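# Close the footlocker lid over three cartons, upright

## Task

Get all three cartons inside the footlocker and close its lid completely, with the footlocker left standing upright and not tipped. The lid must not drop shut from anything more than slightly open, and must not be slammed. The robot must not fall over or end up leaning. Everything must stay in place by itself at the end, without the robot holding it.

## Robot and tools

ROBOT. The robot is a Hello Robot Stretch 4 with one arm. It has an omni-wheel base, a lift that slides up and down a mast, an arm that telescopes straight forward, a three-joint wrist (yaw, pitch, roll) and a two-finger gripper. It stands about 1.6 m tall, and its base edge lies within 0.23 m of the base origin. A loose object may occasionally get nudged by something outside the robot's control.

FRAMES. The base frame sits on the floor under the base centre: x forward, y left, z up. hand_pose is reported in this frame and marks a point between the open fingertips; with all wrist joints at zero its axes line up with the base frame. The printed hand position may be a little off. The odometry frame is the base frame where the scene began. base_odometry counts wheel turns only, so slipping looks like travel; heading runs -3.142 to 3.142, positive to the left.

execute_actions. Argument "actions" is a list holding exactly one action, or empty (which just reports state and images). Optional "cameras" picks images: head_camera, head_left_camera, head_right_camera, wrist_camera or all; omitted, null or ["all"] gives all, [] gives none. An action contains "base", "joints" or both, optionally with "pace" and "contact_limits"; or it contains only {"end_of_arm": "enable_torque"}, which re-powers wrist or gripper motors that shut off. Motions in one action begin together and may finish at different moments; no action runs past 15 s.

"base" holds exactly one relative move, measured from where the base last reported itself: {"translate_m": d} drives straight, forward positive, -2 to 2 m; {"strafe_m": d} slides sideways, left positive, -2 to 2 m; {"rotate_rad": d} turns in place, counter-clockwise positive, -3.2 to 3.2 rad.

"joints" holds absolute targets by name, not offsets: lift_m 0 to 1.2 m; arm_m 0 to 0.55 m; wrist_yaw_rad -1.134 to 4.276 (0 points forward, positive turns left, 3.14 tucks back, above 3.4 the arm may block it); wrist_pitch_rad -1.117 to 4.259 (0 level, 1.57 pointing down); wrist_roll_rad -1.117 to 4.259 (0 keeps fingers level, positive turns clockwise as seen from behind); gripper_m -0.038 to 0.141, the fingertip gap in metres (negative presses the tips together). Done tolerances: ±0.004 for lift, arm and gripper, ±0.02 for yaw and roll, ±0.05 for pitch. A joint target past its range is clipped and executed with a note; any other bad value or unknown key rejects the whole call. Joints or base left out of an action may keep pushing toward earlier targets without this showing in the status.

"pace" is "slow", "default", "fast" or "max" (base up to 0.1/0.3/0.4/0.6 m/s and 1/2/3/4 rad/s; slower when the lift is above 0.2 m). "contact_limits" currently takes only arm_m, from 0 (gentlest) to 0.75 (firmest), default 0.5; it sets how much push ends the arm motion with a contact stop.

wait: {"seconds": 0 to 10}; nothing new is commanded and it returns state and images. zoom_image: {"camera": name, "region": [x0, y0, x1, y1]} in pixels from the top-left, at most 504 by 504, on the most recent full image. read_manual returns only licence texts. finished_scene: {"scene": n} ends the current scene for good and reports success; call it only once the lid is shut and everything is stable.

CAMERAS. head_camera looks forward and down from the mast top; turn the base to look elsewhere. head_left_camera and head_right_camera are fisheyes aiming more steeply down, showing base and arm. wrist_camera looks along the fingers, tips near the picture bottom.

RESULTS. base_status and joint_status tell how each motion ended: "done"; "off_target" (stopped short, may still push); "contact_stop_at_<key>" (hit something; that part holds or may go slack); "limit_stop_at_<name>" such as own_body (self-collision guard, most likely with gripper tipped up and rolled) or tilt (robot leans over 6 degrees; lift, arm and wheels go slack); "time_out"; "torque_fault" (a wrist or gripper motor overloaded and went limp until enable_torque). on_its_own lists things not commanded this call; "held at" gives a joint's held target. lidar_m gives 12 distances in 30-degree sectors, first straight ahead then counter-clockwise (4th left, 7th behind, 10th right); "-" means nothing seen or closer than 0.25 m. wrist_depth_mm is a 7x7 grid of depths in mm (100 to 2000). turned_by_wheels versus turned_by_imu differing by over about 0.1 rad signals a bump or slip. base_tilt is in degrees, forward and right positive. motor_effort gives percent of maximum, peak in brackets; a resting effort flagged as out of range hints at a load or contact. For wheel motors positive means turning right. Gripper reading and "done" do not prove a grasp; a firm squeeze shows in gripper_m effort.

GRIPPING. Command a gap smaller than the object to grip; the further below, the harder it squeezes and the more it pulls the object in. Fingertips pressed onto a surface may snag; lift to free them. To unfold at the start, sending lift_m 0.4 with wrist_yaw_rad 0 together works.

AVOID. Do not let the lid drop or slam; lower it gently the whole way. Do not tip the footlocker or knock cartons out. Avoid turning or driving with over 1 kg in hand and arm_m above 0.2, especially at fast paces, and avoid hard steady pushes with a high gripper or high contact limit, which can tip the robot. Avoid drops, slips, hard hits and driving the gripper into things, which can cause torque faults.

Each tool is called after "Request:" by a JSON object that holds its "op" and its "data", one argument or row to a line.

## Session

I'll start by looking at the current state of the scene.

Request:
{"op": "execute_actions", "data": {
  "actions": []
}}

Scene clock: 0.00 s.
base_odometry: x=+0.000 y=+0.000 heading=+0.000 (m, m, rad; odometry frame)
turned_by_wheels: +0.000 (rad since the last result)
turned_by_imu: +0.000 (rad since the last result)
base_tilt: forward=-0.7 right=-0.6 (deg)
lidar_m: 2.14 1.16 1.17 1.19 1.08 1.12 1.39 2.73 2.75 2.85 2.10 2.61
base_status: not commanded
joint_positions: lift_m=+0.151 arm_m=+0.003 wrist_yaw_rad=+3.116 wrist_pitch_rad=+0.018 wrist_roll_rad=+0.015 gripper_m=+0.057
joint_status: not commanded
motor_effort: lift_m=+18 arm_m=+0 wrist_yaw_rad=-1 wrist_pitch_rad=-5 wrist_roll_rad=+0 gripper_m=-4 wheel_0=+0 wheel_1=+0 wheel_2=+0 (%)
hand_pose: x=-0.1126 y=+0.0948 z=+0.3244 quat_wxyz=(+0.013, -0.009, +0.008, +1.000) (m; base frame)
wrist_depth_mm: - 146 - 1863 1397 1138 991 / - 130 - 1863 1397 1138 976 / - 119 159 1863 1430 1160 960 / - 132 195 1863 1430 1160 960 / 142 - - 1863 1397 1138 976 / 1229 1537 213 1537 202 1118 960 / 931 946 878 149 917 842 904
pictures: head_camera, head_left_camera, head_right_camera, wrist_camera
Images, in order (width x height): head_camera 420x560, head_left_camera 420x672, head_right_camera 420x672, wrist_camera 616x392.

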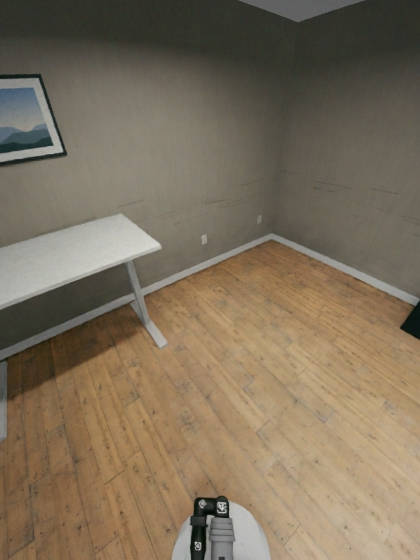

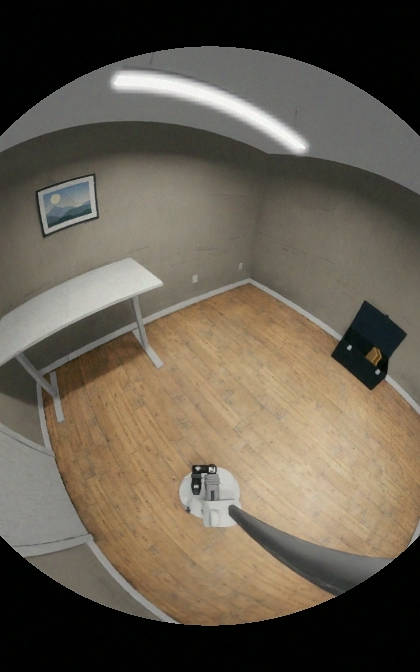

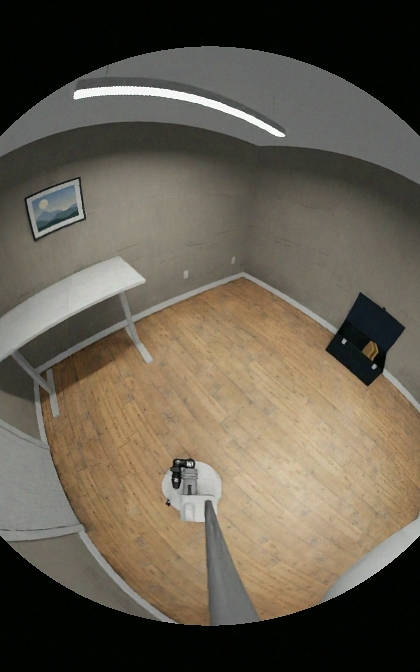

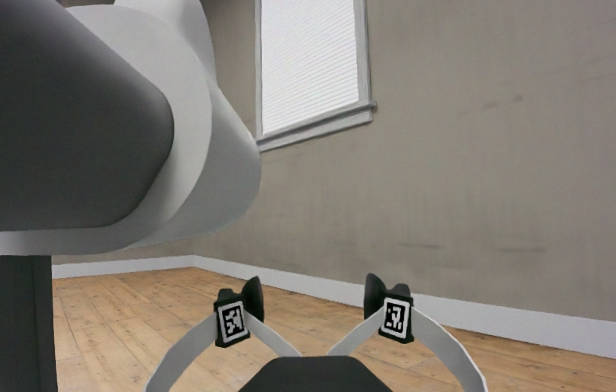

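Request:
{"op": "execute_actions", "data": {
  "actions": [
    {"base": {"rotate_rad": -0.95}, "joints": {"lift_m": 0.5, "wrist_yaw_rad": 0}}
  ]
}}

Scene clock: 6.97 s.
base_odometry: x=+0.000 y=+0.000 heading=-0.950 (m, m, rad; odometry frame)
turned_by_wheels: -0.950 (rad since the last result)
turned_by_imu: -0.948 (rad since the last result)
base_tilt: forward=-0.7 right=-0.7 (deg)
lidar_m: 2.12 2.66 1.26 1.16 1.17 1.15 1.07 1.11 1.43 2.74 2.81 2.25
base_status: done
joint_positions: lift_m=+0.500 arm_m=+0.003 wrist_yaw_rad=+0.001 wrist_pitch_rad=+0.018 wrist_roll_rad=+0.015 gripper_m=+0.057
joint_status: all done
motor_effort: lift_m=+20(24) arm_m=+0(0) wrist_yaw_rad=-2(5) wrist_pitch_rad=-5(6) wrist_roll_rad=+0(1) gripper_m=-3(4) wheel_0=+0(4) wheel_1=+0(5) wheel_2=-1(8) (%)
hand_pose: x=+0.4620 y=-0.0873 z=+0.6728 quat_wxyz=(+1.000, +0.008, +0.009, +0.000) (m; base frame)
wrist_depth_mm: - - - - - - - / - - - - - - - / - - - - - - - / - - - - - - - / - - - - - - - / - - 215 1921 202 - - / 1863 1808 1661 149 1756 1576 1708
pictures: head_camera, head_left_camera, head_right_camera, wrist_camera
Images, in order (width x height): head_camera 420x560, head_left_camera 420x672, head_right_camera 420x672, wrist_camera 616x392.

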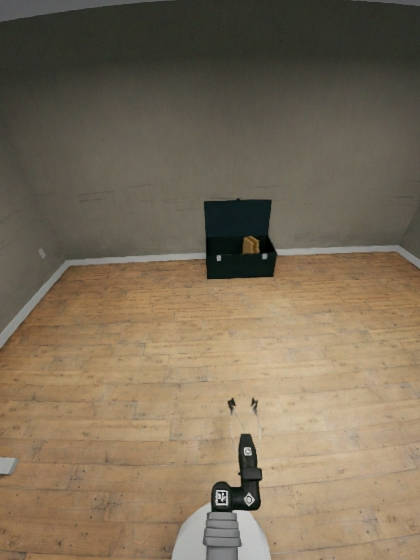

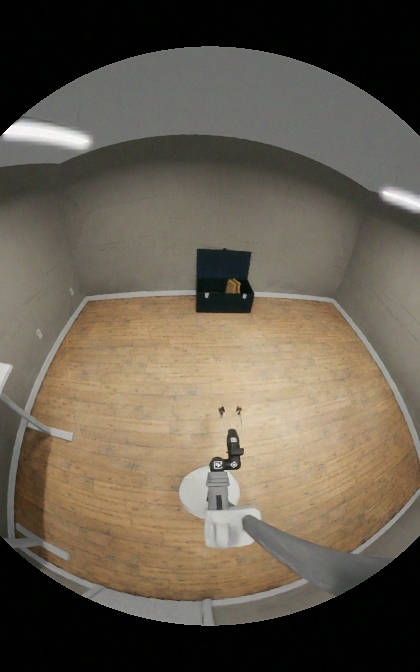

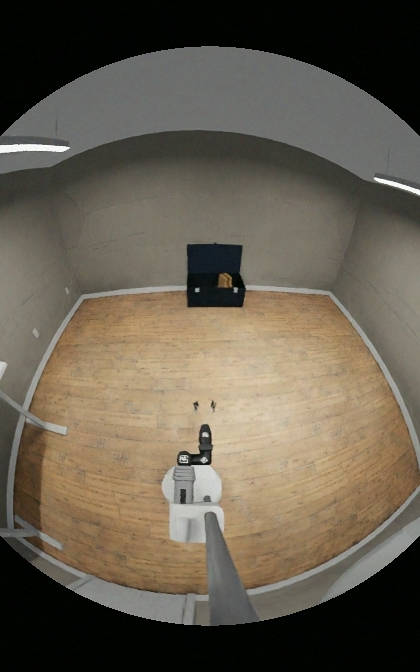

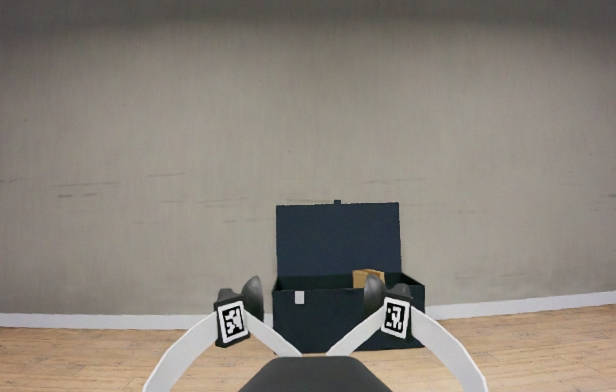

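Request:
{"op": "execute_actions", "data": {
  "actions": [
    {"base": {"translate_m": 1.2}, "joints": {"lift_m": 0.7, "wrist_pitch_rad": 0.6}, "pace": "fast"}
  ]
}}

Scene clock: 16.60 s.
base_odometry: x=+0.698 y=-0.976 heading=-0.950 (m, m, rad; odometry frame)
turned_by_wheels: +0.000 (rad since the last result)
turned_by_imu: +0.003 (rad since the last result)
base_tilt: forward=-0.6 right=-0.7 (deg)
lidar_m: 0.87 1.44 1.91 2.03 1.44 1.71 2.29 2.37 2.82 2.64 2.13 0.97
base_status: done
joint_positions: lift_m=+0.700 arm_m=+0.003 wrist_yaw_rad=+0.000 wrist_pitch_rad=+0.602 wrist_roll_rad=+0.015 gripper_m=+0.057
joint_status: all done
motor_effort: lift_m=+20(18) arm_m=+0(0) wrist_yaw_rad=+0(2) wrist_pitch_rad=-4(0) wrist_roll_rad=+0(1) gripper_m=-3(2) wheel_0=-2(6) wheel_1=-1(5) wheel_2=+0(10) (%)
hand_pose: x=+0.4113 y=-0.0874 z=+0.7148 quat_wxyz=(+0.955, +0.007, +0.296, -0.002) (m; base frame)
wrist_depth_mm: 1060 1078 1078 1098 1098 1118 1138 / 1118 1138 1160 1160 1160 1205 1229 / 1205 1229 1229 1229 1255 1281 1308 / 1366 1366 1366 1336 1118 1336 1464 / 1430 1430 1308 931 931 946 1308 / 1182 1182 214 991 202 1042 1098 / 1008 991 976 149 976 946 960
pictures: head_camera, head_left_camera, head_right_camera, wrist_camera
Images, in order (width x height): head_camera 420x560, head_left_camera 420x672, head_right_camera 420x672, wrist_camera 616x392.

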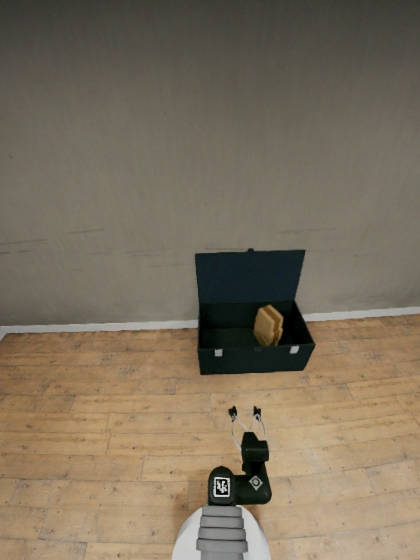

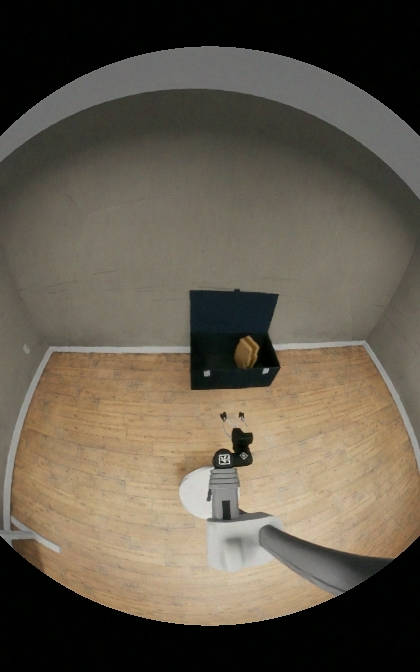

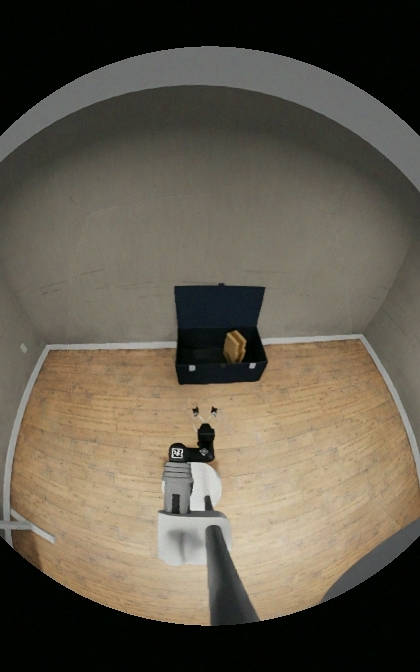

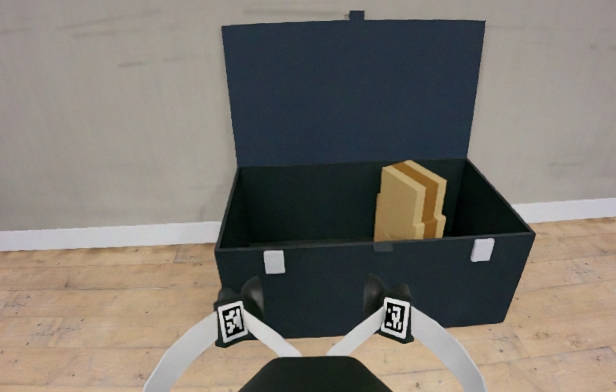

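Request:
{"op": "zoom_image", "data": {
  "camera": "wrist_camera",
  "region": [200, 0, 560, 340]
}}

Request:
{"op": "zoom_image", "data": {
  "camera": "head_camera",
  "region": [170, 230, 340, 400]
}}

Region (200, 0, 560, 340) of wrist_camera's 616x392 image, scaled by 1.400.

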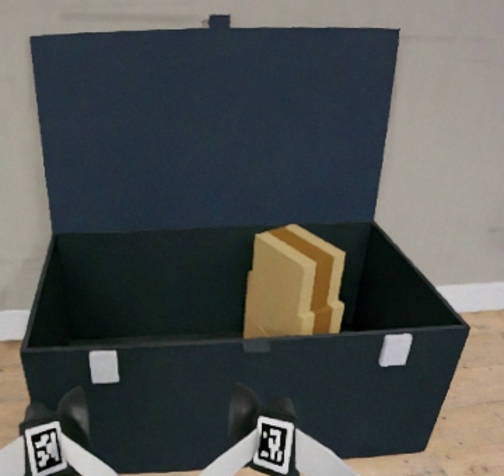

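Region (170, 230, 340, 400) of head_camera's 420x560 image, scaled by 2.965, with more detail than that image has.

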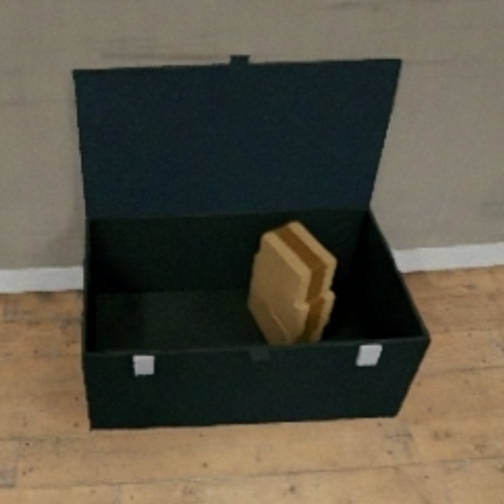

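Request:
{"op": "execute_actions", "data": {
  "actions": [
    {"base": {"rotate_rad": 0.06}, "joints": {"lift_m": 0.8, "wrist_pitch_rad": 1.0}}
  ],
  "cameras": []
}}

Request:
{"op": "execute_actions", "data": {
  "actions": [
    {"base": {"strafe_m": -0.3}}
  ],
  "cameras": []
}}

Request:
{"op": "execute_actions", "data": {
  "actions": [
    {"base": {"translate_m": 0.45}}
  ]
}}

Scene clock: 94.03 s.
base_odometry: x=+0.698 y=-0.976 heading=-0.891 (m, m, rad; odometry frame)
turned_by_wheels: +0.060 (rad since the last result)
turned_by_imu: +0.061 (rad since the last result)
base_tilt: forward=-0.6 right=-0.7 (deg)
lidar_m: 0.91 1.48 1.99 2.03 1.46 1.79 2.30 2.40 2.77 2.64 2.00 0.91
base_status: done
joint_positions: lift_m=+0.800 arm_m=+0.003 wrist_yaw_rad=+0.000 wrist_pitch_rad=+1.001 wrist_roll_rad=+0.015 gripper_m=+0.057
joint_status: all done
motor_effort: lift_m=+21(25) arm_m=+0(0) wrist_yaw_rad=+0(1) wrist_pitch_rad=-1(2) wrist_roll_rad=+0(1) gripper_m=-4(3) wheel_0=-1(2) wheel_1=-1(4) wheel_2=-2(5) (%)
hand_pose: x=+0.3291 y=-0.0874 z=+0.7351 quat_wxyz=(+0.877, +0.007, +0.480, -0.004) (m; base frame)
wrist_depth_mm: 1229 1255 1229 1205 1160 1182 1229 / 1430 1430 1397 1366 1255 1118 1366 / 1397 1366 1336 976 960 960 1281 / 1229 1205 1205 1182 1138 1138 1182 / 1098 1098 1098 1078 1078 1078 1060 / 991 991 214 976 202 960 960 / 917 904 891 149 891 878 878
pictures: none
No camera images: the call's "cameras" was empty. Leave "cameras" out to get every camera's image.

Scene clock: 96.37 s.
base_odometry: x=+0.465 y=-1.165 heading=-0.891 (m, m, rad; odometry frame)
turned_by_wheels: +0.000 (rad since the last result)
turned_by_imu: +0.001 (rad since the last result)
base_tilt: forward=-0.6 right=-0.6 (deg)
lidar_m: 0.88 0.95 2.00 2.34 1.70 2.21 2.29 2.41 2.46 2.36 2.01 0.93
base_status: done
joint_positions: lift_m=+0.800 arm_m=+0.003 wrist_yaw_rad=+0.000 wrist_pitch_rad=+1.001 wrist_roll_rad=+0.015 gripper_m=+0.057
joint_status: not commanded
motor_effort: lift_m=+20(20) arm_m=-1(0) wrist_yaw_rad=+0(0) wrist_pitch_rad=-4(2) wrist_roll_rad=-1(0) gripper_m=-3(5) wheel_0=-1(9) wheel_1=+2(8) wheel_2=-1(3) (%)
hand_pose: x=+0.3291 y=-0.0874 z=+0.7352 quat_wxyz=(+0.877, +0.007, +0.480, -0.004) (m; base frame)
wrist_depth_mm: 1229 1229 1205 1160 1205 1229 1229 / 1397 1336 1366 1255 1255 1397 1366 / 1397 1205 1008 991 960 1336 1336 / 1229 1205 1160 1138 1182 1182 1160 / 1098 1098 1098 1078 1078 1060 1060 / 976 991 215 976 202 960 946 / 917 891 878 149 878 878 878
pictures: none
No camera images: the call's "cameras" was empty. Leave "cameras" out to get every camera's image.

Scene clock: 99.33 s.
base_odometry: x=+0.748 y=-1.515 heading=-0.890 (m, m, rad; odometry frame)
turned_by_wheels: +0.000 (rad since the last result)
turned_by_imu: +0.002 (rad since the last result)
base_tilt: forward=-0.7 right=-0.7 (deg)
lidar_m: 0.45 0.48 1.37 2.35 1.96 2.21 2.77 2.87 2.47 2.36 1.36 0.48
base_status: done
joint_positions: lift_m=+0.800 arm_m=+0.003 wrist_yaw_rad=+0.000 wrist_pitch_rad=+1.001 wrist_roll_rad=+0.015 gripper_m=+0.057
joint_status: not commanded
motor_effort: lift_m=+19(20) arm_m=+0(0) wrist_yaw_rad=-1(0) wrist_pitch_rad=-3(4) wrist_roll_rad=+1(1) gripper_m=-3(4) wheel_0=+0(6) wheel_1=+2(6) wheel_2=+2(8) (%)
hand_pose: x=+0.3291 y=-0.0874 z=+0.7352 quat_wxyz=(+0.877, +0.007, +0.480, -0.004) (m; base frame)
wrist_depth_mm: 759 723 741 732 723 750 768 / 866 820 820 820 820 878 866 / 1025 960 946 917 931 1025 1025 / 1160 1025 1138 1008 1042 1138 1160 / 1060 946 1060 1025 1008 1025 1060 / 976 759 214 778 202 917 946 / 904 904 878 149 866 866 878
pictures: head_camera, head_left_camera, head_right_camera, wrist_camera
Images, in order (width x height): head_camera 420x560, head_left_camera 420x672, head_right_camera 420x672, wrist_camera 616x392.

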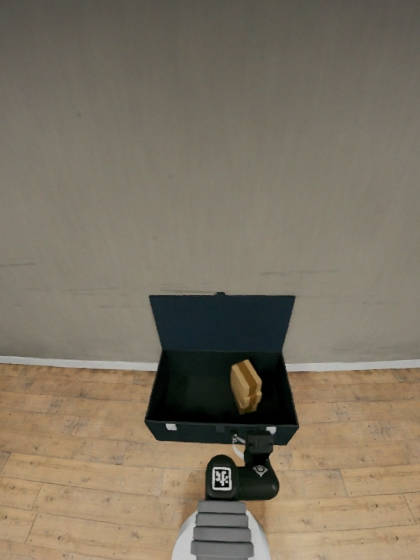

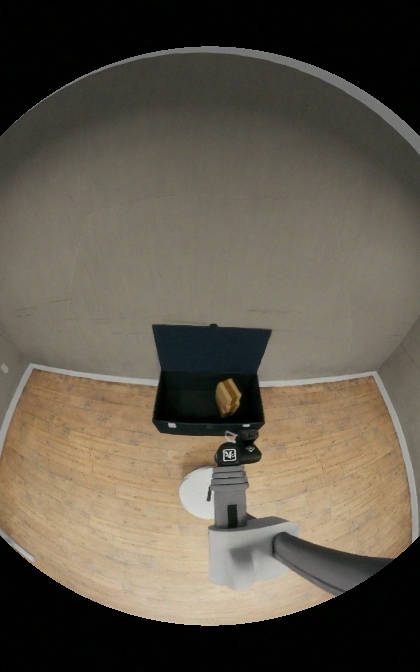

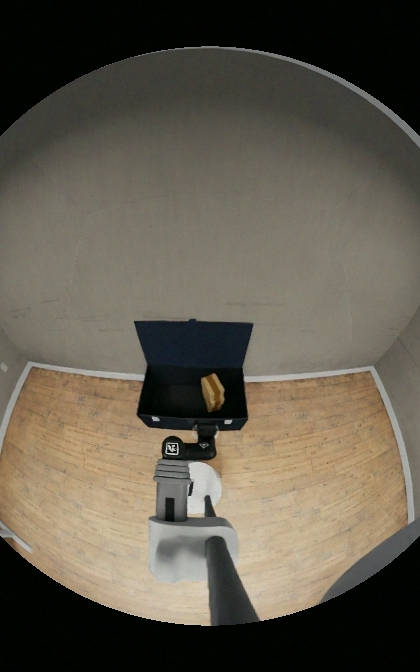

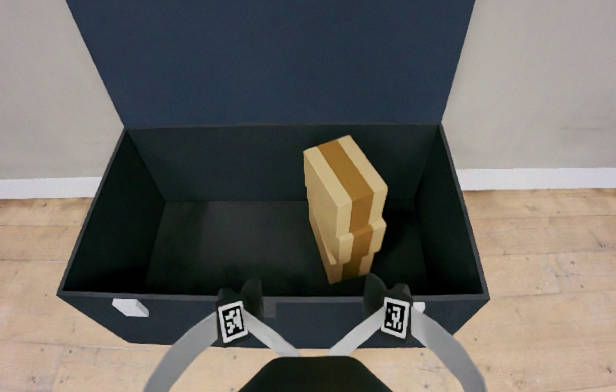

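Request:
{"op": "execute_actions", "data": {
  "actions": [
    {"base": {"translate_m": 0.13}, "joints": {"lift_m": 0.75, "arm_m": 0.3, "wrist_pitch_rad": 1.57, "gripper_m": 0.14}}
  ]
}}

Scene clock: 110.20 s.
base_odometry: x=+0.829 y=-1.616 heading=-0.890 (m, m, rad; odometry frame)
turned_by_wheels: +0.000 (rad since the last result)
turned_by_imu: +0.002 (rad since the last result)
base_tilt: forward=-0.6 right=-0.6 (deg)
lidar_m: 0.32 0.33 0.49 2.33 2.03 2.23 2.90 3.02 2.47 2.34 0.46 0.35
base_status: done
joint_positions: lift_m=+0.750 arm_m=+0.299 wrist_yaw_rad=+0.000 wrist_pitch_rad=+1.570 wrist_roll_rad=+0.015 gripper_m=+0.140
joint_status: all done
motor_effort: lift_m=+16(20) arm_m=+6(4) wrist_yaw_rad=-1(1) wrist_pitch_rad=+2(1) wrist_roll_rad=+1(1) gripper_m=-1(4) wheel_0=+0(5) wheel_1=+2(5) wheel_2=+2(7) (%)
hand_pose: x=+0.4702 y=-0.0874 z=+0.6399 quat_wxyz=(+0.707, +0.005, +0.707, -0.005) (m; base frame)
wrist_depth_mm: 530 525 539 539 539 525 640 / 621 707 723 668 668 634 842 / 654 866 866 504 500 691 866 / 654 866 866 854 609 691 866 / 654 842 842 831 842 627 866 / 585 580 691 699 691 213 854 / 866 866 854 148 842 854 831
pictures: head_camera, head_left_camera, head_right_camera, wrist_camera
Images, in order (width x height): head_camera 420x560, head_left_camera 420x672, head_right_camera 420x672, wrist_camera 616x392.

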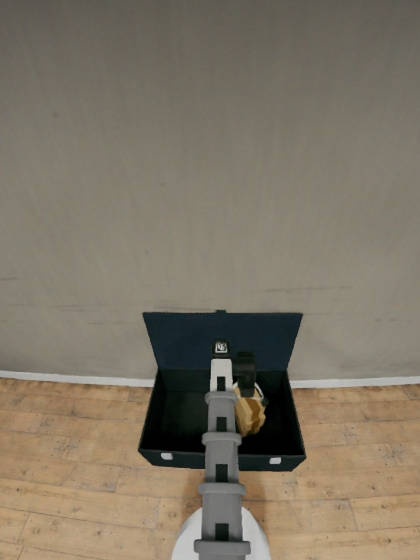

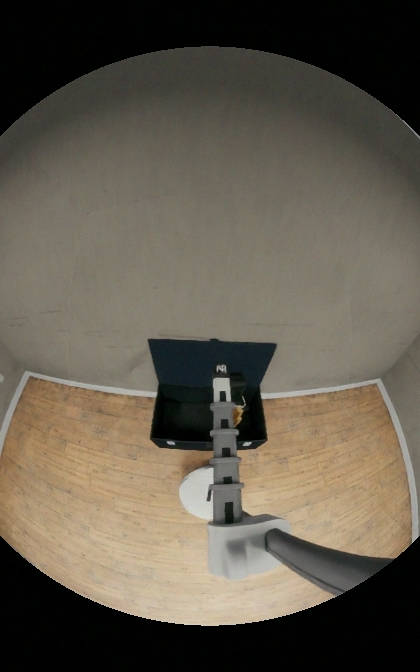

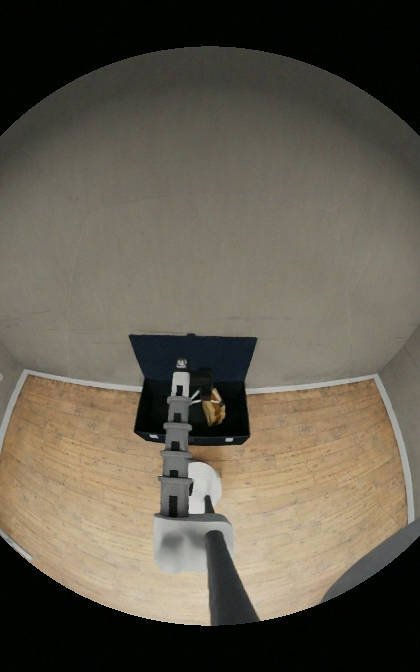

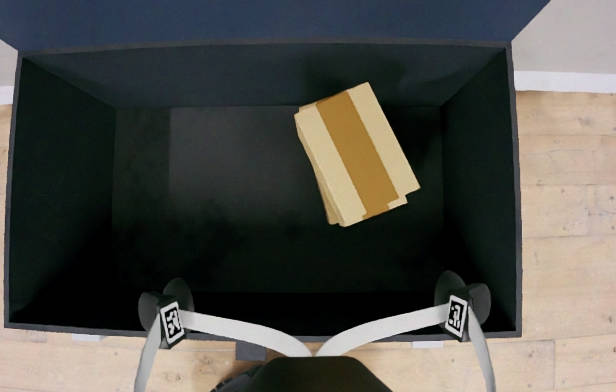

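Request:
{"op": "zoom_image", "data": {
  "camera": "wrist_camera",
  "region": [260, 60, 460, 260]
}}

Region (260, 60, 460, 260) of wrist_camera's 616x392 image, scaled by 2.520.

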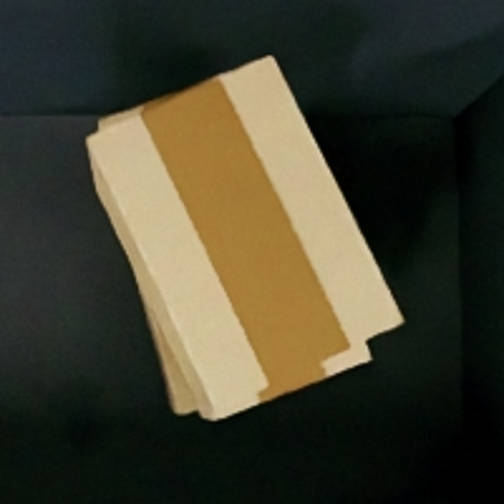

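Request:
{"op": "execute_actions", "data": {
  "actions": [
    {"base": {"strafe_m": -0.056}, "joints": {"lift_m": 0.6, "arm_m": 0.41, "wrist_roll_rad": -0.44}}
  ]
}}

Scene clock: 147.83 s.
base_odometry: x=+0.786 y=-1.651 heading=-0.890 (m, m, rad; odometry frame)
turned_by_wheels: +0.000 (rad since the last result)
turned_by_imu: +0.002 (rad since the last result)
base_tilt: forward=-0.6 right=-0.7 (deg)
lidar_m: 0.33 0.35 0.49 2.39 2.07 2.30 2.90 2.99 2.39 2.30 1.17 0.34
base_status: done
joint_positions: lift_m=+0.600 arm_m=+0.409 wrist_yaw_rad=+0.000 wrist_pitch_rad=+1.570 wrist_roll_rad=-0.440 gripper_m=+0.140
joint_status: all done
motor_effort: lift_m=+15(12) arm_m=+6(6) wrist_yaw_rad=+0(1) wrist_pitch_rad=+0(0) wrist_roll_rad=+0(6) gripper_m=-2(2) wheel_0=+0(7) wheel_1=+1(6) wheel_2=+1(2) (%)
hand_pose: x=+0.5801 y=-0.0874 z=+0.4899 quat_wxyz=(+0.690, -0.154, +0.690, +0.154) (m; base frame)
wrist_depth_mm: 580 647 459 375 309 258 - / 621 723 715 488 389 315 273 / 683 707 707 691 508 392 343 / 715 707 707 343 699 574 421 / 668 699 691 340 691 569 407 / 488 539 691 338 336 214 554 / 399 455 591 148 654 402 699
pictures: head_camera, head_left_camera, head_right_camera, wrist_camera
Images, in order (width x height): head_camera 420x560, head_left_camera 420x672, head_right_camera 420x672, wrist_camera 616x392.

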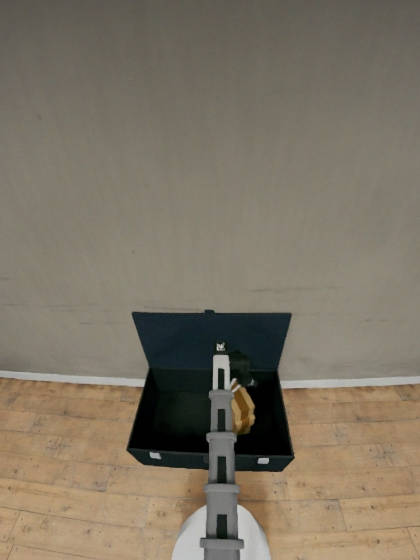

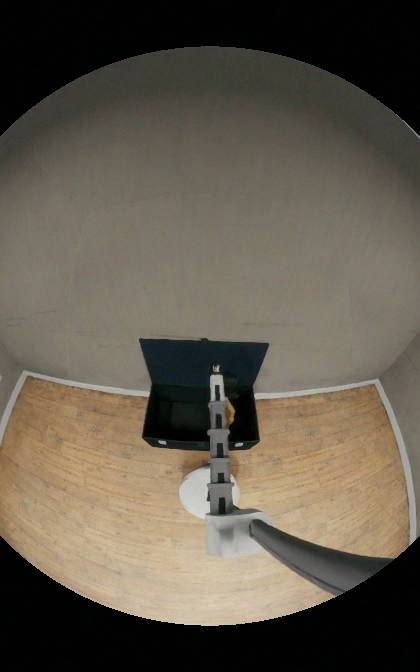

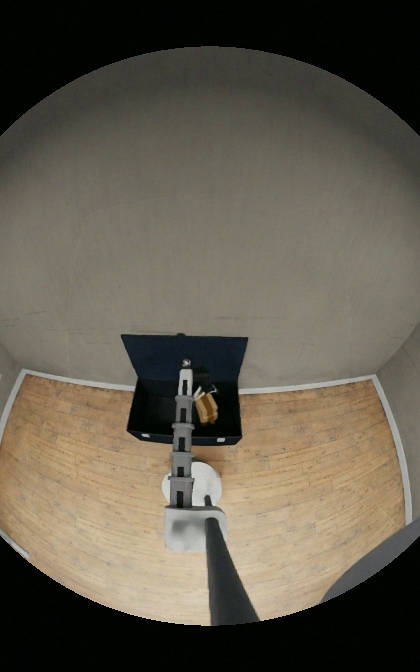

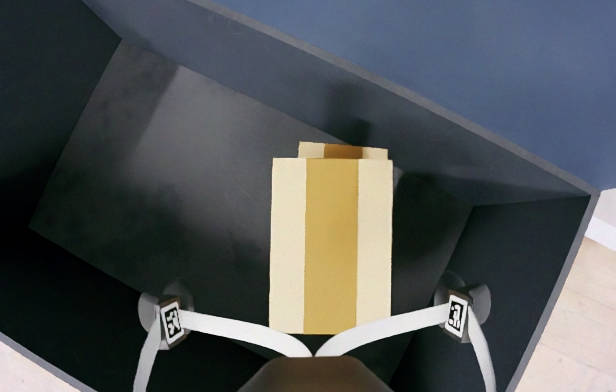

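Request:
{"op": "execute_actions", "data": {
  "actions": [
    {"joints": {"lift_m": 0.52, "arm_m": 0.43}}
  ],
  "cameras": ["wrist_camera", "head_camera"]
}}

Scene clock: 162.33 s.
base_odometry: x=+0.786 y=-1.651 heading=-0.890 (m, m, rad; odometry frame)
turned_by_wheels: +0.000 (rad since the last result)
turned_by_imu: +0.002 (rad since the last result)
base_tilt: forward=-0.6 right=-0.7 (deg)
lidar_m: 0.31 0.34 0.49 2.40 2.11 2.30 2.90 3.01 2.40 2.28 1.15 0.34
base_status: not commanded
joint_positions: lift_m=+0.520 arm_m=+0.429 wrist_yaw_rad=+0.000 wrist_pitch_rad=+1.570 wrist_roll_rad=-0.440 gripper_m=+0.140
joint_status: all done
motor_effort: lift_m=+16(15) arm_m=+6(5) wrist_yaw_rad=+0(0) wrist_pitch_rad=-1(0) wrist_roll_rad=-1(1) gripper_m=-2(1) wheel_0=-1(0) wheel_1=+1(1) wheel_2=+1(1) (%)
hand_pose: x=+0.6001 y=-0.0874 z=+0.4099 quat_wxyz=(+0.690, -0.154, +0.690, +0.154) (m; base frame)
wrist_depth_mm: 580 564 397 312 267 224 - / 615 634 634 427 322 273 239 / 634 627 627 609 445 342 300 / 621 621 627 263 264 512 387 / 621 621 615 259 260 569 404 / 525 580 609 258 257 214 370 / 427 484 603 148 256 402 342
pictures: head_camera, wrist_camera
Images, in order (width x height): head_camera 420x560, wrist_camera 616x392.

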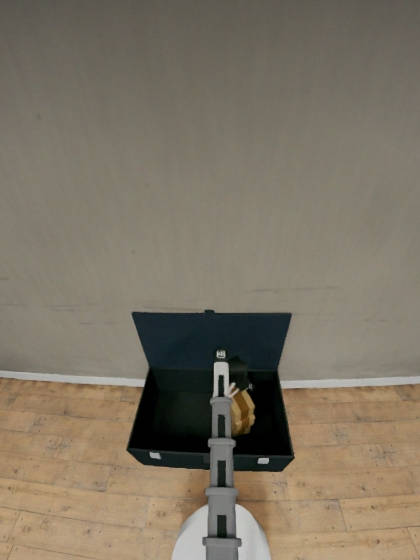

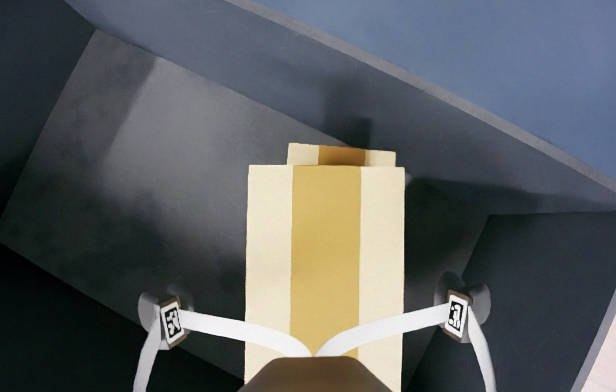

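Request:
{"op": "execute_actions", "data": {
  "actions": [
    {"base": {"strafe_m": -0.007}, "joints": {"lift_m": 0.465}, "pace": "slow"}
  ],
  "cameras": ["wrist_camera", "head_right_camera"]
}}

Scene clock: 188.97 s.
base_odometry: x=+0.780 y=-1.655 heading=-0.890 (m, m, rad; odometry frame)
turned_by_wheels: +0.000 (rad since the last result)
turned_by_imu: +0.002 (rad since the last result)
base_tilt: forward=-0.7 right=-0.6 (deg)
lidar_m: 0.32 0.34 0.48 2.39 2.07 2.30 2.90 3.01 2.38 2.28 1.18 0.35
base_status: done
joint_positions: lift_m=+0.465 arm_m=+0.429 wrist_yaw_rad=+0.000 wrist_pitch_rad=+1.570 wrist_roll_rad=-0.440 gripper_m=+0.140
joint_status: all done
motor_effort: lift_m=+15(14) arm_m=+6(6) wrist_yaw_rad=+0(0) wrist_pitch_rad=+1(1) wrist_roll_rad=+0(2) gripper_m=-1(1) wheel_0=+2(4) wheel_1=+0(2) wheel_2=+0(0) (%)
hand_pose: x=+0.6001 y=-0.0874 z=+0.3549 quat_wxyz=(+0.690, -0.154, +0.690, +0.154) (m; base frame)
wrist_depth_mm: 580 569 399 306 254 219 - / 580 580 574 427 320 253 235 / 574 569 569 329 379 342 279 / 569 569 564 207 207 517 384 / 559 559 208 205 206 549 397 / 525 554 204 204 204 213 362 / 430 488 204 148 202 392 332
pictures: head_right_camera, wrist_camera
Images, in order (width x height): head_right_camera 420x672, wrist_camera 616x392.

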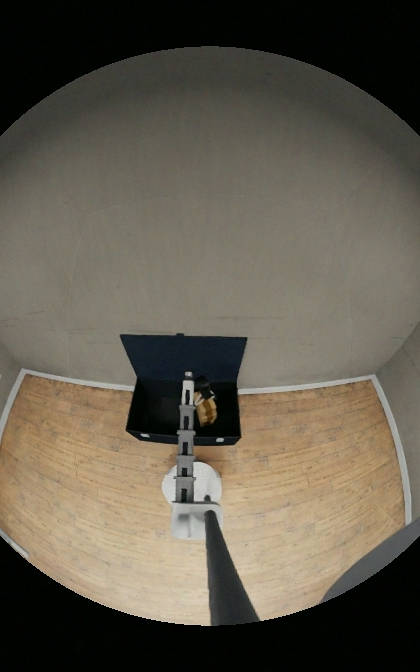

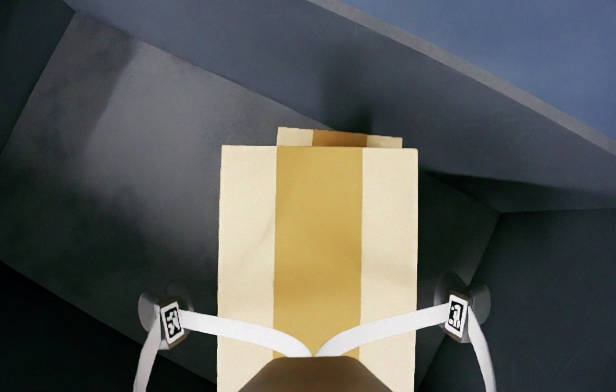

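Request:
{"op": "execute_actions", "data": {
  "actions": [
    {"joints": {"lift_m": 0.457, "gripper_m": 0.06}}
  ],
  "cameras": ["wrist_camera"]
}}

Scene clock: 195.70 s.
base_odometry: x=+0.780 y=-1.655 heading=-0.890 (m, m, rad; odometry frame)
turned_by_wheels: +0.000 (rad since the last result)
turned_by_imu: +0.002 (rad since the last result)
base_tilt: forward=-0.6 right=-0.7 (deg)
lidar_m: 0.32 0.34 0.51 2.42 2.08 2.29 2.89 3.03 2.38 2.28 1.18 0.33
base_status: not commanded
joint_positions: lift_m=+0.457 arm_m=+0.429 wrist_yaw_rad=+0.000 wrist_pitch_rad=+1.570 wrist_roll_rad=-0.440 gripper_m=+0.060
joint_status: all done
motor_effort: lift_m=+17(20) arm_m=+6(6) wrist_yaw_rad=+0(0) wrist_pitch_rad=+0(3) wrist_roll_rad=+0(1) gripper_m=-22(24) wheel_0=+2(2) wheel_1=+0(1) wheel_2=+0(0) (%)
hand_pose: x=+0.6000 y=-0.0874 z=+0.3468 quat_wxyz=(+0.690, -0.154, +0.690, +0.154) (m; base frame)
wrist_depth_mm: 574 574 399 309 246 220 - / 564 569 564 433 324 253 234 / 564 569 564 189 351 343 282 / 559 559 187 186 186 521 387 / 559 554 185 183 184 549 397 / 521 549 183 181 181 407 362 / 427 452 180 180 179 394 332
pictures: wrist_camera
Images, in order (width x height): wrist_camera 616x392.

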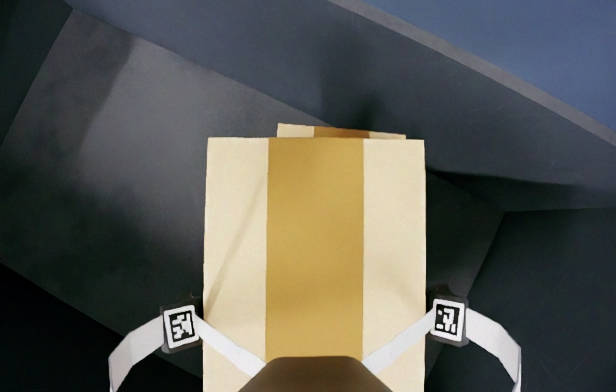

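Request:
{"op": "execute_actions", "data": {
  "actions": [
    {"joints": {"lift_m": 0.49}, "pace": "slow"}
  ],
  "cameras": ["wrist_camera"]
}}

Scene clock: 201.33 s.
base_odometry: x=+0.780 y=-1.655 heading=-0.890 (m, m, rad; odometry frame)
turned_by_wheels: +0.000 (rad since the last result)
turned_by_imu: +0.002 (rad since the last result)
base_tilt: forward=-0.6 right=-0.7 (deg)
lidar_m: 0.32 0.35 0.48 2.40 2.07 2.33 2.89 3.01 2.39 2.29 1.17 0.35
base_status: not commanded
joint_positions: lift_m=+0.490 arm_m=+0.429 wrist_yaw_rad=+0.000 wrist_pitch_rad=+1.570 wrist_roll_rad=-0.440 gripper_m=+0.060
joint_status: all done
motor_effort: lift_m=+23(23) arm_m=+6(6) wrist_yaw_rad=-1(0) wrist_pitch_rad=-1(1) wrist_roll_rad=-1(1) gripper_m=-23(23) wheel_0=+2(2) wheel_1=-1(0) wheel_2=+0(0) (%)
hand_pose: x=+0.6000 y=-0.0874 z=+0.3793 quat_wxyz=(+0.690, -0.154, +0.690, +0.154) (m; base frame)
wrist_depth_mm: 585 569 402 307 265 222 - / 609 603 603 430 324 271 237 / 603 597 597 189 355 342 282 / 597 591 187 186 186 517 387 / 585 591 185 184 184 559 397 / 525 580 183 181 182 407 362 / 427 455 180 180 179 392 334
pictures: wrist_camera
Images, in order (width x height): wrist_camera 616x392.

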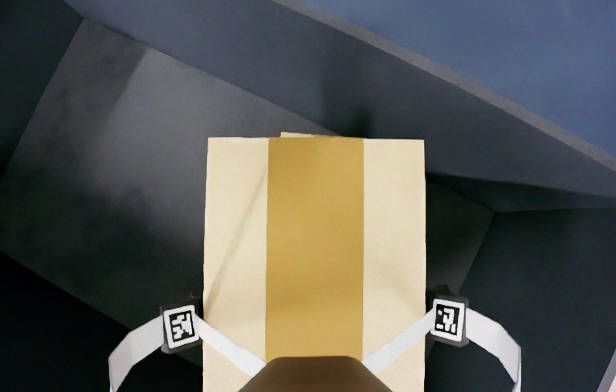

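Request:
{"op": "execute_actions", "data": {
  "actions": [
    {"base": {"strafe_m": 0.27}, "joints": {"arm_m": 0.37, "wrist_roll_rad": 0.0}}
  ],
  "cameras": ["wrist_camera", "head_camera"]
}}

Scene clock: 215.30 s.
base_odometry: x=+0.990 y=-1.486 heading=-0.890 (m, m, rad; odometry frame)
turned_by_wheels: +0.000 (rad since the last result)
turned_by_imu: +0.001 (rad since the last result)
base_tilt: forward=-0.6 right=-0.6 (deg)
lidar_m: 0.32 0.34 1.17 2.12 1.88 1.92 2.89 2.99 2.67 2.57 0.51 0.34
base_status: done
joint_positions: lift_m=+0.490 arm_m=+0.371 wrist_yaw_rad=+0.000 wrist_pitch_rad=+1.570 wrist_roll_rad=+0.000 gripper_m=+0.060
joint_status: all done
motor_effort: lift_m=+22(23) arm_m=-6(6) wrist_yaw_rad=+0(0) wrist_pitch_rad=-2(2) wrist_roll_rad=+2(7) gripper_m=-24(24) wheel_0=+1(7) wheel_1=-1(8) wheel_2=+0(1) (%)
hand_pose: x=+0.5420 y=-0.0874 z=+0.3794 quat_wxyz=(+0.707, +0.000, +0.707, +0.000) (m; base frame)
wrist_depth_mm: 355 379 387 384 379 370 370 / 357 488 539 539 530 504 421 / 364 535 597 189 585 415 349 / 368 535 188 186 186 469 347 / 366 535 185 183 183 496 355 / 364 492 182 181 181 569 569 / 359 433 180 179 179 539 569
pictures: head_camera, wrist_camera
Images, in order (width x height): head_camera 420x560, wrist_camera 616x392.

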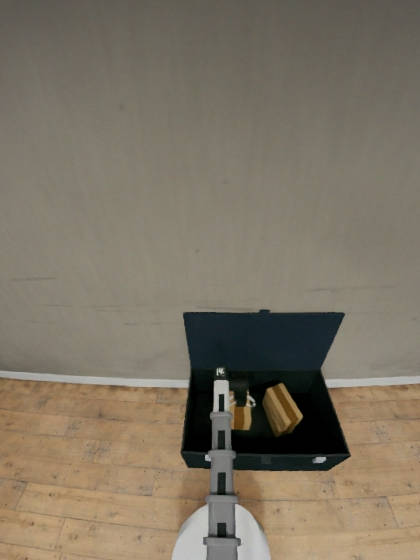

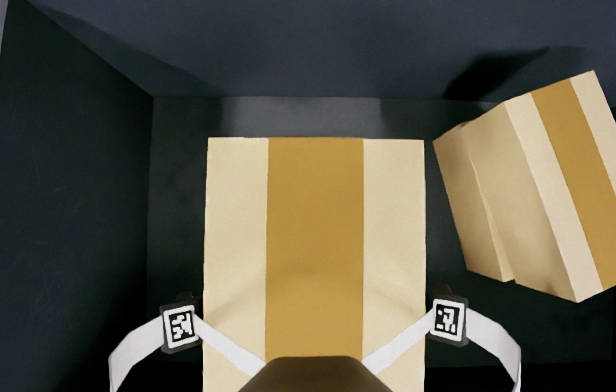

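Request:
{"op": "execute_actions", "data": {
  "actions": [
    {"joints": {"lift_m": 0.245}}
  ],
  "cameras": ["wrist_camera"]
}}

Scene clock: 224.87 s.
base_odometry: x=+0.990 y=-1.486 heading=-0.890 (m, m, rad; odometry frame)
turned_by_wheels: +0.000 (rad since the last result)
turned_by_imu: +0.002 (rad since the last result)
base_tilt: forward=-0.6 right=-0.6 (deg)
lidar_m: 0.32 0.36 1.18 2.14 1.84 1.92 2.88 3.03 2.68 2.57 0.50 0.36
base_status: not commanded
joint_positions: lift_m=+0.245 arm_m=+0.371 wrist_yaw_rad=+0.000 wrist_pitch_rad=+1.570 wrist_roll_rad=+0.000 gripper_m=+0.060
joint_status: all done
motor_effort: lift_m=+18(23) arm_m=-6(6) wrist_yaw_rad=+0(0) wrist_pitch_rad=+0(1) wrist_roll_rad=+0(2) gripper_m=-23(22) wheel_0=+1(1) wheel_1=-1(1) wheel_2=+0(0) (%)
hand_pose: x=+0.5420 y=-0.0874 z=+0.1348 quat_wxyz=(+0.707, +0.000, +0.707, +0.000) (m; base frame)
wrist_depth_mm: 353 353 353 349 347 347 347 / 351 351 351 347 347 345 291 / 347 347 347 189 340 342 310 / 345 345 187 186 186 340 327 / 342 340 185 184 184 336 336 / 338 338 183 181 181 330 332 / 336 334 180 179 179 329 329
pictures: wrist_camera
Images, in order (width x height): wrist_camera 616x392.

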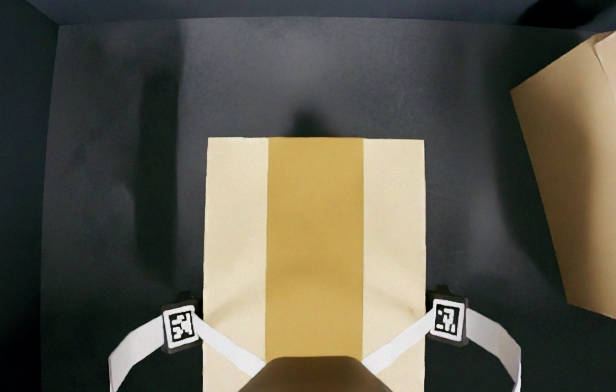

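Request:
{"op": "execute_actions", "data": {
  "actions": [
    {"joints": {"lift_m": 0.217}, "pace": "slow"}
  ],
  "cameras": []
}}

Request:
{"op": "execute_actions", "data": {
  "actions": [
    {"joints": {"gripper_m": 0.14}}
  ],
  "cameras": ["wrist_camera"]
}}

Scene clock: 232.87 s.
base_odometry: x=+0.990 y=-1.486 heading=-0.890 (m, m, rad; odometry frame)
turned_by_wheels: +0.000 (rad since the last result)
turned_by_imu: +0.002 (rad since the last result)
base_tilt: forward=-0.7 right=-0.6 (deg)
lidar_m: 0.34 0.34 1.16 2.13 1.89 1.89 2.87 3.03 2.67 2.56 0.48 0.32
base_status: not commanded
joint_positions: lift_m=+0.217 arm_m=+0.371 wrist_yaw_rad=+0.000 wrist_pitch_rad=+1.570 wrist_roll_rad=+0.000 gripper_m=+0.060
joint_status: all done
motor_effort: lift_m=+18(18) arm_m=-6(6) wrist_yaw_rad=+0(0) wrist_pitch_rad=-1(2) wrist_roll_rad=+3(2) gripper_m=-23(22) wheel_0=+1(0) wheel_1=-1(1) wheel_2=+0(0) (%)
hand_pose: x=+0.5420 y=-0.0874 z=+0.1068 quat_wxyz=(+0.707, +0.000, +0.707, +0.000) (m; base frame)
wrist_depth_mm: 325 324 324 322 320 319 319 / 322 322 320 319 317 317 293 / 320 319 319 189 314 315 309 / 317 315 187 186 186 310 309 / 314 312 185 184 183 309 309 / 310 309 182 181 181 303 303 / 309 306 180 180 179 301 301
pictures: none
No camera images: the call's "cameras" was empty. Leave "cameras" out to get every camera's image.

Scene clock: 234.67 s.
base_odometry: x=+0.990 y=-1.486 heading=-0.890 (m, m, rad; odometry frame)
turned_by_wheels: +0.000 (rad since the last result)
turned_by_imu: +0.001 (rad since the last result)
base_tilt: forward=-0.6 right=-0.6 (deg)
lidar_m: 0.33 0.36 1.16 2.15 1.87 1.89 2.87 3.01 2.67 2.56 0.50 0.34
base_status: not commanded
joint_positions: lift_m=+0.217 arm_m=+0.371 wrist_yaw_rad=+0.000 wrist_pitch_rad=+1.570 wrist_roll_rad=+0.000 gripper_m=+0.140
joint_status: all done
motor_effort: lift_m=+18(18) arm_m=-6(6) wrist_yaw_rad=+0(1) wrist_pitch_rad=-2(5) wrist_roll_rad=+2(3) gripper_m=+0(23) wheel_0=+1(1) wheel_1=-1(1) wheel_2=+0(0) (%)
hand_pose: x=+0.5420 y=-0.0874 z=+0.1068 quat_wxyz=(+0.707, +0.000, +0.707, +0.000) (m; base frame)
wrist_depth_mm: 327 327 325 324 322 322 322 / 324 324 320 322 319 317 291 / 322 320 319 319 317 315 309 / 319 317 197 195 196 312 310 / 315 315 195 193 193 309 307 / 310 309 193 192 192 214 306 / 309 309 192 148 190 303 303
pictures: wrist_camera
Images, in order (width x height): wrist_camera 616x392.

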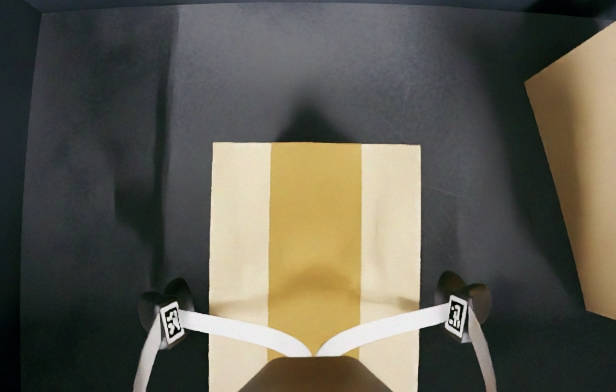

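Request:
{"op": "execute_actions", "data": {
  "actions": [
    {"joints": {"lift_m": 1.0}}
  ],
  "cameras": []
}}

Request:
{"op": "execute_actions", "data": {
  "actions": [
    {"base": {"strafe_m": -0.14}, "joints": {"arm_m": 0.5}}
  ]
}}

Scene clock: 244.73 s.
base_odometry: x=+0.990 y=-1.486 heading=-0.890 (m, m, rad; odometry frame)
turned_by_wheels: +0.000 (rad since the last result)
turned_by_imu: +0.003 (rad since the last result)
base_tilt: forward=-0.7 right=-0.7 (deg)
lidar_m: 0.32 0.35 1.17 2.13 1.86 1.90 2.87 3.01 2.66 2.55 0.49 0.35
base_status: not commanded
joint_positions: lift_m=+1.000 arm_m=+0.371 wrist_yaw_rad=+0.000 wrist_pitch_rad=+1.570 wrist_roll_rad=+0.000 gripper_m=+0.140
joint_status: all done
motor_effort: lift_m=+21(26) arm_m=-5(5) wrist_yaw_rad=-1(0) wrist_pitch_rad=-1(1) wrist_roll_rad=+2(2) gripper_m=-1(1) wheel_0=+1(1) wheel_1=-1(1) wheel_2=+0(0) (%)
hand_pose: x=+0.5420 y=-0.0874 z=+0.8895 quat_wxyz=(+0.707, +0.000, +0.707, +0.000) (m; base frame)
wrist_depth_mm: 488 442 449 449 442 430 433 / 661 661 597 597 591 574 554 / 1078 1118 946 917 891 878 878 / 1138 1138 1118 1098 946 1008 1118 / 1138 1138 1078 1098 1098 991 1118 / 1118 1118 854 991 991 214 960 / 1098 1098 1098 148 1098 1098 1098
pictures: none
No camera images: the call's "cameras" was empty. Leave "cameras" out to get every camera's image.

Scene clock: 246.40 s.
base_odometry: x=+0.882 y=-1.574 heading=-0.890 (m, m, rad; odometry frame)
turned_by_wheels: +0.000 (rad since the last result)
turned_by_imu: +0.001 (rad since the last result)
base_tilt: forward=-0.7 right=-0.6 (deg)
lidar_m: 0.32 0.35 1.19 2.27 1.94 2.14 2.90 2.99 2.52 2.41 0.48 0.34
base_status: done
joint_positions: lift_m=+1.000 arm_m=+0.499 wrist_yaw_rad=+0.000 wrist_pitch_rad=+1.570 wrist_roll_rad=+0.000 gripper_m=+0.140
joint_status: all done
motor_effort: lift_m=+21(21) arm_m=+6(5) wrist_yaw_rad=+0(0) wrist_pitch_rad=+1(1) wrist_roll_rad=+1(2) gripper_m=-1(0) wheel_0=-1(7) wheel_1=+0(6) wheel_2=+1(0) (%)
hand_pose: x=+0.6701 y=-0.0874 z=+0.8895 quat_wxyz=(+0.707, +0.000, +0.707, +0.000) (m; base frame)
wrist_depth_mm: 238 236 242 244 242 236 239 / 322 327 336 314 336 330 324 / 455 455 452 452 442 430 418 / 1138 960 1098 1025 946 854 1118 / 1138 1060 1098 1098 1098 1025 1118 / 1118 866 976 1078 854 214 1118 / 1118 917 917 148 931 931 1098
pictures: head_camera, head_left_camera, head_right_camera, wrist_camera
Images, in order (width x height): head_camera 420x560, head_left_camera 420x672, head_right_camera 420x672, wrist_camera 616x392.

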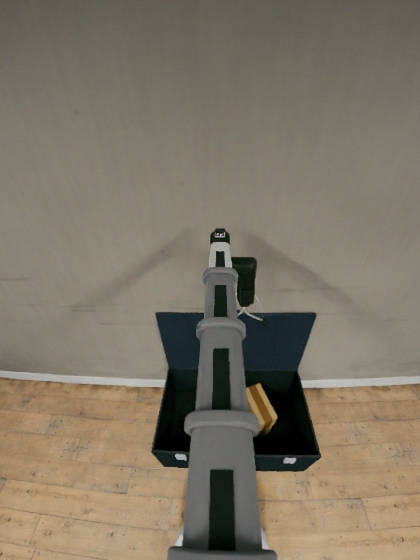

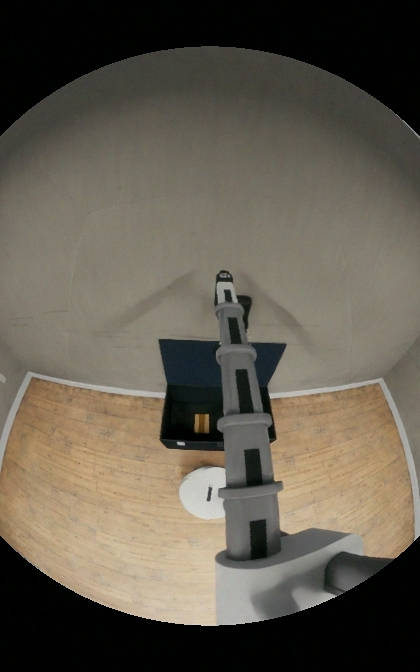

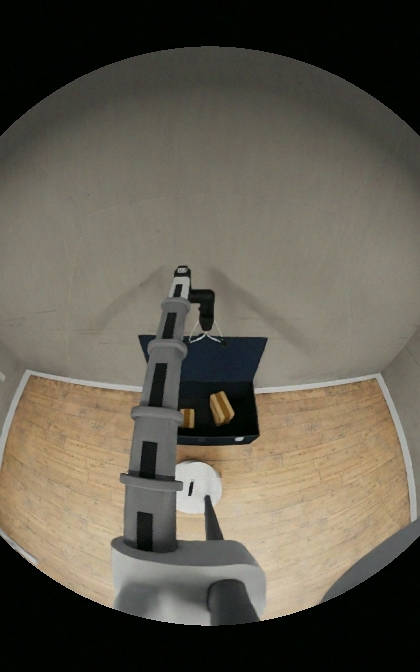

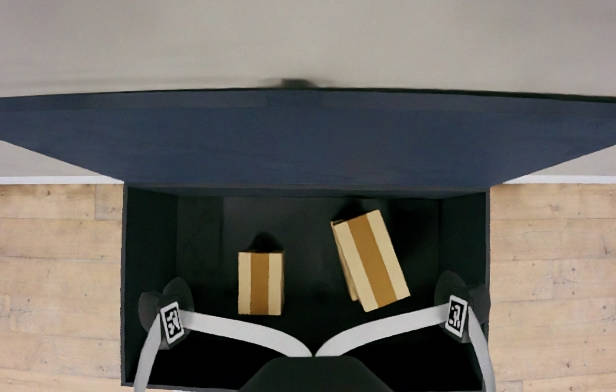

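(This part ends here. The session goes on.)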